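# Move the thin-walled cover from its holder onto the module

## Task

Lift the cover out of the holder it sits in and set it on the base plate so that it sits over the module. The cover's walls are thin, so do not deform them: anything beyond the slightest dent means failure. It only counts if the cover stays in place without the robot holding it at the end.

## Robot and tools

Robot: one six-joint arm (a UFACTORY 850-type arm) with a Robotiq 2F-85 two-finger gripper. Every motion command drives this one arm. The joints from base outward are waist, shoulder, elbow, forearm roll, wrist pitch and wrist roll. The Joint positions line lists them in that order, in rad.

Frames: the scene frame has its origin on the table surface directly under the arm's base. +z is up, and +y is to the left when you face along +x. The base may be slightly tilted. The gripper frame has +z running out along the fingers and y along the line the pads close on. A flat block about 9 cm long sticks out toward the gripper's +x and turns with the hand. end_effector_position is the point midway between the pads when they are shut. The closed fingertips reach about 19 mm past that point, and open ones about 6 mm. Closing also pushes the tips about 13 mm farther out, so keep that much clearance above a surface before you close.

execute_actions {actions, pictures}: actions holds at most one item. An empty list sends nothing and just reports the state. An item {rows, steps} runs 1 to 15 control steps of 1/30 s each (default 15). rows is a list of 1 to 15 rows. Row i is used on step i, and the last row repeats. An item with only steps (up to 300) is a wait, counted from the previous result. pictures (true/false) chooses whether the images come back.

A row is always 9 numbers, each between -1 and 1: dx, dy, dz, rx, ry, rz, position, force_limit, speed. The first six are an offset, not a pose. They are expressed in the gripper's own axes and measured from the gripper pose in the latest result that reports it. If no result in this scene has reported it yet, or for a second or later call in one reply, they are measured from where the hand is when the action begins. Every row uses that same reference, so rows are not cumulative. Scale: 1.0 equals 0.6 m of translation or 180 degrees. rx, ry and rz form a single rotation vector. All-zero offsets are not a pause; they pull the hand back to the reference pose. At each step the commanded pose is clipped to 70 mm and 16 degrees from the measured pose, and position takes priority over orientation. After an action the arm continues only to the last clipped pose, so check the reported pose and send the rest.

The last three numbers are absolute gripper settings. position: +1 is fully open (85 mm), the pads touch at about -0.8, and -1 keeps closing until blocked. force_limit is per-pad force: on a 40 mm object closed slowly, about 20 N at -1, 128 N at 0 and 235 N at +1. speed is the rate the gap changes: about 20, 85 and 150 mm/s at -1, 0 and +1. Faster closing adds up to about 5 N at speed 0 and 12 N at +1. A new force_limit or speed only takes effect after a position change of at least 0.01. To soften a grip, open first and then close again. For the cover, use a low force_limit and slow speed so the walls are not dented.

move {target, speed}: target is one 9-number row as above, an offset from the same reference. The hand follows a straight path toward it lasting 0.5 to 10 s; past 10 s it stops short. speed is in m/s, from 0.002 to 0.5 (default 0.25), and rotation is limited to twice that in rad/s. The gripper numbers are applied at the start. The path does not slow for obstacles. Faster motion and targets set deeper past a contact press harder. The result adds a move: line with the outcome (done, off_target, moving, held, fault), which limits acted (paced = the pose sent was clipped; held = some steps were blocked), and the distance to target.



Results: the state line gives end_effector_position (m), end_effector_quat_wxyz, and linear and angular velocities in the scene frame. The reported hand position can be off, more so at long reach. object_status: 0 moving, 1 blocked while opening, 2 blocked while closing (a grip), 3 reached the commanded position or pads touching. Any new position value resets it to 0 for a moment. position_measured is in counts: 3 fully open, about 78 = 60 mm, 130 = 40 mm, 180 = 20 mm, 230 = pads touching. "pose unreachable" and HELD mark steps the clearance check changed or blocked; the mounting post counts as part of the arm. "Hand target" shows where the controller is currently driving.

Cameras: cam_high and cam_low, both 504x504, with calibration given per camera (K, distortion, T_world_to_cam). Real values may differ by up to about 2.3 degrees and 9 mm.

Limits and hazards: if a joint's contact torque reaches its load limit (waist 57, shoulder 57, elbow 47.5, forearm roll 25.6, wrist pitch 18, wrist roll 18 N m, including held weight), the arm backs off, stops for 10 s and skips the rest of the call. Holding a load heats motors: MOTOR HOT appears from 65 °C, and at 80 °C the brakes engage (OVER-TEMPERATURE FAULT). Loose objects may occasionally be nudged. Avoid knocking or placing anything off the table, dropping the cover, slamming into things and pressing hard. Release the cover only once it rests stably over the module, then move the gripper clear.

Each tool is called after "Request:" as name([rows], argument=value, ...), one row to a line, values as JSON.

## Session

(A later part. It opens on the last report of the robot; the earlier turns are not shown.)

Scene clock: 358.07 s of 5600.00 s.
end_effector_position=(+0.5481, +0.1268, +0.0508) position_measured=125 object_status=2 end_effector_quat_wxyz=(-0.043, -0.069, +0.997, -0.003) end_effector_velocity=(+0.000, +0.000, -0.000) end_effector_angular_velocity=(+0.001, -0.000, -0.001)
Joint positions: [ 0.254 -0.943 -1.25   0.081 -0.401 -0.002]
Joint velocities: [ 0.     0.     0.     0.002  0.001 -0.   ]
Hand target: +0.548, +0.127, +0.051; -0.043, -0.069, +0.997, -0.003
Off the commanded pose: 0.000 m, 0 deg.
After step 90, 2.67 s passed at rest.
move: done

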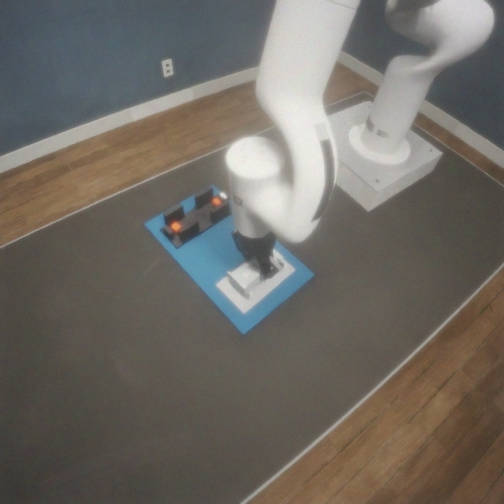

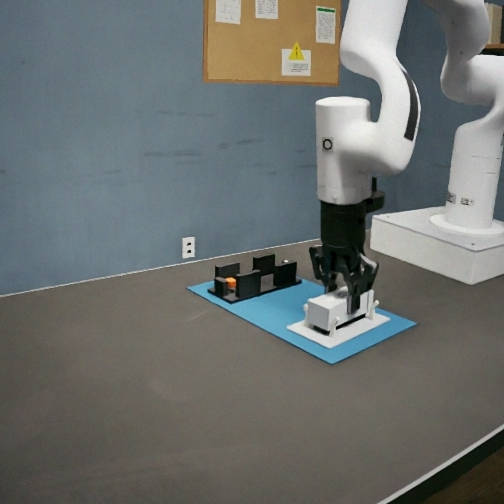

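Request:
move(target=[-0.0013,0,0.015,0,0,0,-1,-0.7,-1], speed=0.004)

Request:
zoom_image(camera="cam_low", region=[295, 270, 390, 345])

Scene clock: 364.43 s of 5600.00 s.
end_effector_position=(+0.5482, +0.1268, +0.0418) position_measured=125 object_status=2 end_effector_quat_wxyz=(-0.043, -0.069, +0.997, -0.003) end_effector_velocity=(-0.001, -0.000, -0.001) end_effector_angular_velocity=(-0.000, +0.001, -0.000)
Joint positions: [ 0.254 -0.961 -1.256  0.083 -0.39  -0.004]
Joint velocities: [-0.    -0.001  0.001  0.     0.001 -0.   ]
Hand target: +0.548, +0.127, +0.042; -0.043, -0.069, +0.997, -0.003
Off the commanded pose: 0.000 m, 0 deg.
After step 90, 0.90 s passed at rest.
move: done

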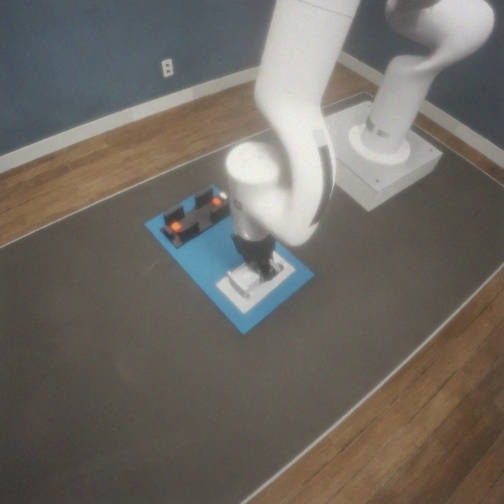

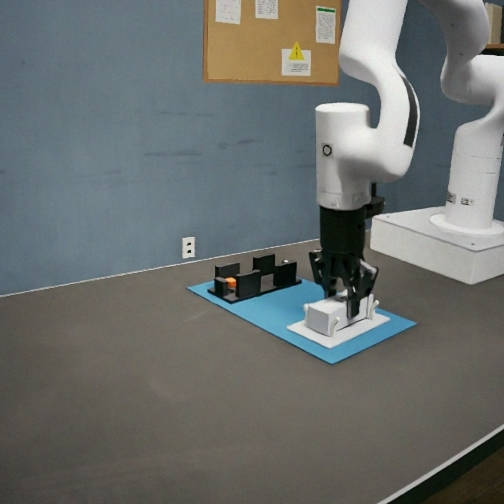

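Region (295, 270, 390, 345) of cam_low's 504x504 image, scaled by 5.305, with more detail than that image has; it fills the top 398 rows of this view, and the rest is white.

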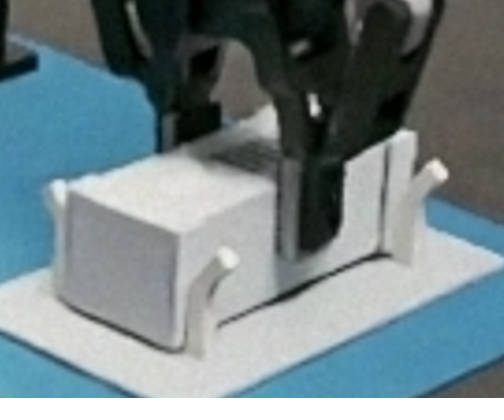

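Request:
move(target=[-0.0002,0,0.0025,0,0,0,-1,-0.7,-1], speed=0.003)

Request:
move(target=[0,0,0,0,0,0,0.5,-1,-1], speed=0.01)

Request:
move(target=[0.01,0,-0.13,0,0,0,0.5,-1,-1], speed=0.08)

Request:
zoom_image(camera="cam_low", region=[295, 270, 390, 345])

Scene clock: 371.67 s of 5600.00 s.
end_effector_position=(+0.5482, +0.1268, +0.0403) position_measured=125 object_status=2 end_effector_quat_wxyz=(-0.043, -0.069, +0.997, -0.003) end_effector_velocity=(+0.000, +0.000, +0.001) end_effector_angular_velocity=(+0.000, -0.000, -0.001)
Joint positions: [ 0.254 -0.964 -1.258  0.084 -0.388 -0.005]
Joint velocities: [ 0.     0.001  0.001  0.001 -0.    -0.   ]
Hand target: +0.548, +0.127, +0.040; -0.043, -0.069, +0.997, -0.003
Off the commanded pose: 0.000 m, 0 deg.
After step 90, 3.53 s passed at rest.
move: done

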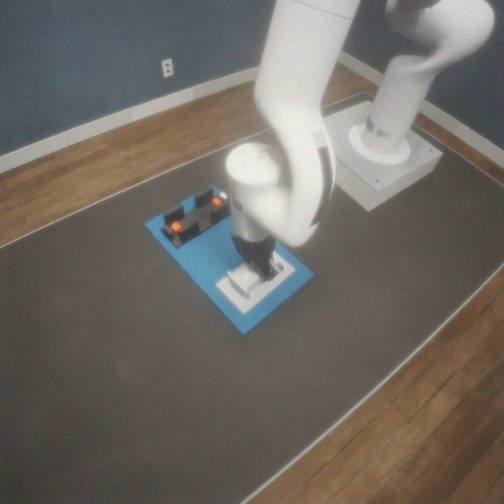

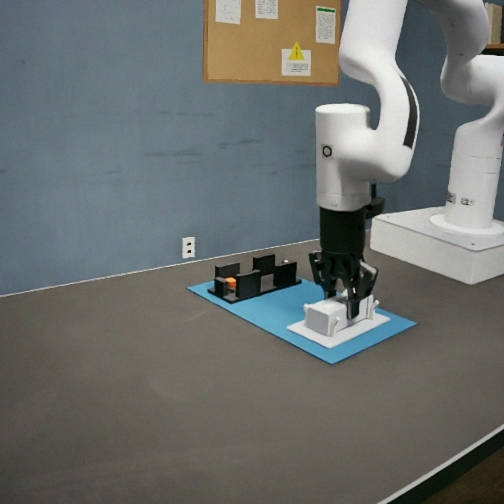

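Scene clock: 373.07 s of 5600.00 s.
end_effector_position=(+0.5482, +0.1268, +0.0403) position_measured=66 object_status=0 end_effector_quat_wxyz=(-0.043, -0.069, +0.997, -0.003) end_effector_velocity=(+0.001, +0.000, +0.001) end_effector_angular_velocity=(+0.001, -0.001, -0.002)
Joint positions: [ 0.254 -0.964 -1.258  0.084 -0.388 -0.005]
Joint velocities: [-0.     0.001  0.     0.002  0.     0.   ]
Hand target: +0.548, +0.127, +0.040; -0.043, -0.069, +0.997, -0.003
Off the commanded pose: 0.000 m, 0 deg.
move: done

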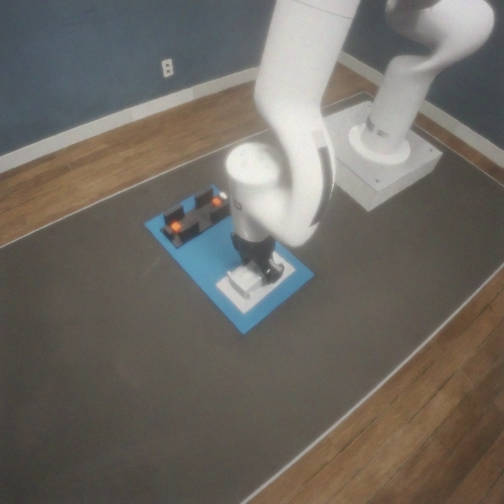

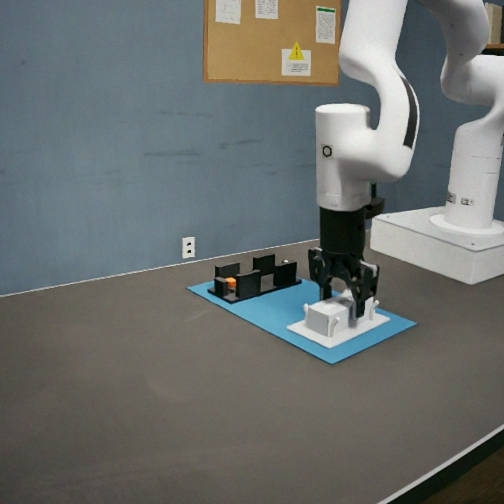

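Scene clock: 374.40 s of 5600.00 s.
end_effector_position=(+0.5486, +0.1268, +0.1183) position_measured=66 object_status=3 end_effector_quat_wxyz=(-0.043, -0.069, +0.997, -0.003) end_effector_velocity=(+0.001, +0.000, +0.002) end_effector_angular_velocity=(+0.000, -0.002, +0.000)
Joint positions: [ 0.251 -0.811 -1.216  0.065 -0.499  0.012]
Joint velocities: [-0.     0.003 -0.    -0.    -0.001  0.   ]
Hand target: +0.549, +0.127, +0.119; -0.043, -0.069, +0.997, -0.003
Off the commanded pose: 0.000 m, 0 deg.
move: done

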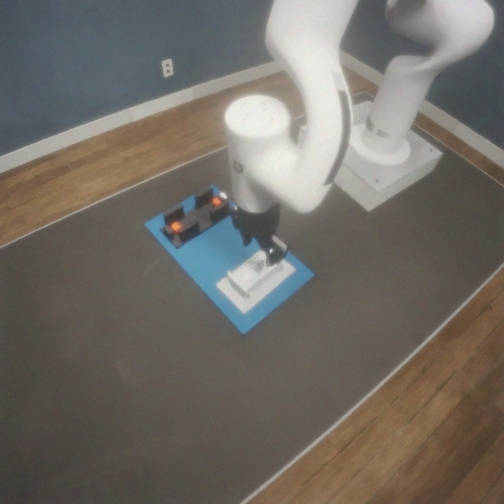

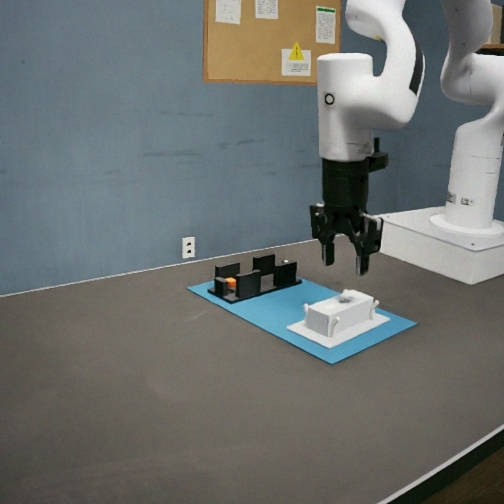

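Region (295, 270, 390, 345) of cam_low's 504x504 image, scaled by 5.305, with more detail than that image has; it fills the top 398 rows of this view, and the rest is white.

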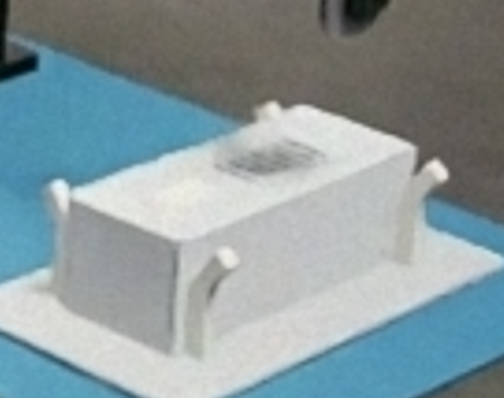

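Request:
finished_scene(scene=1)

The scene is finished: the task was done.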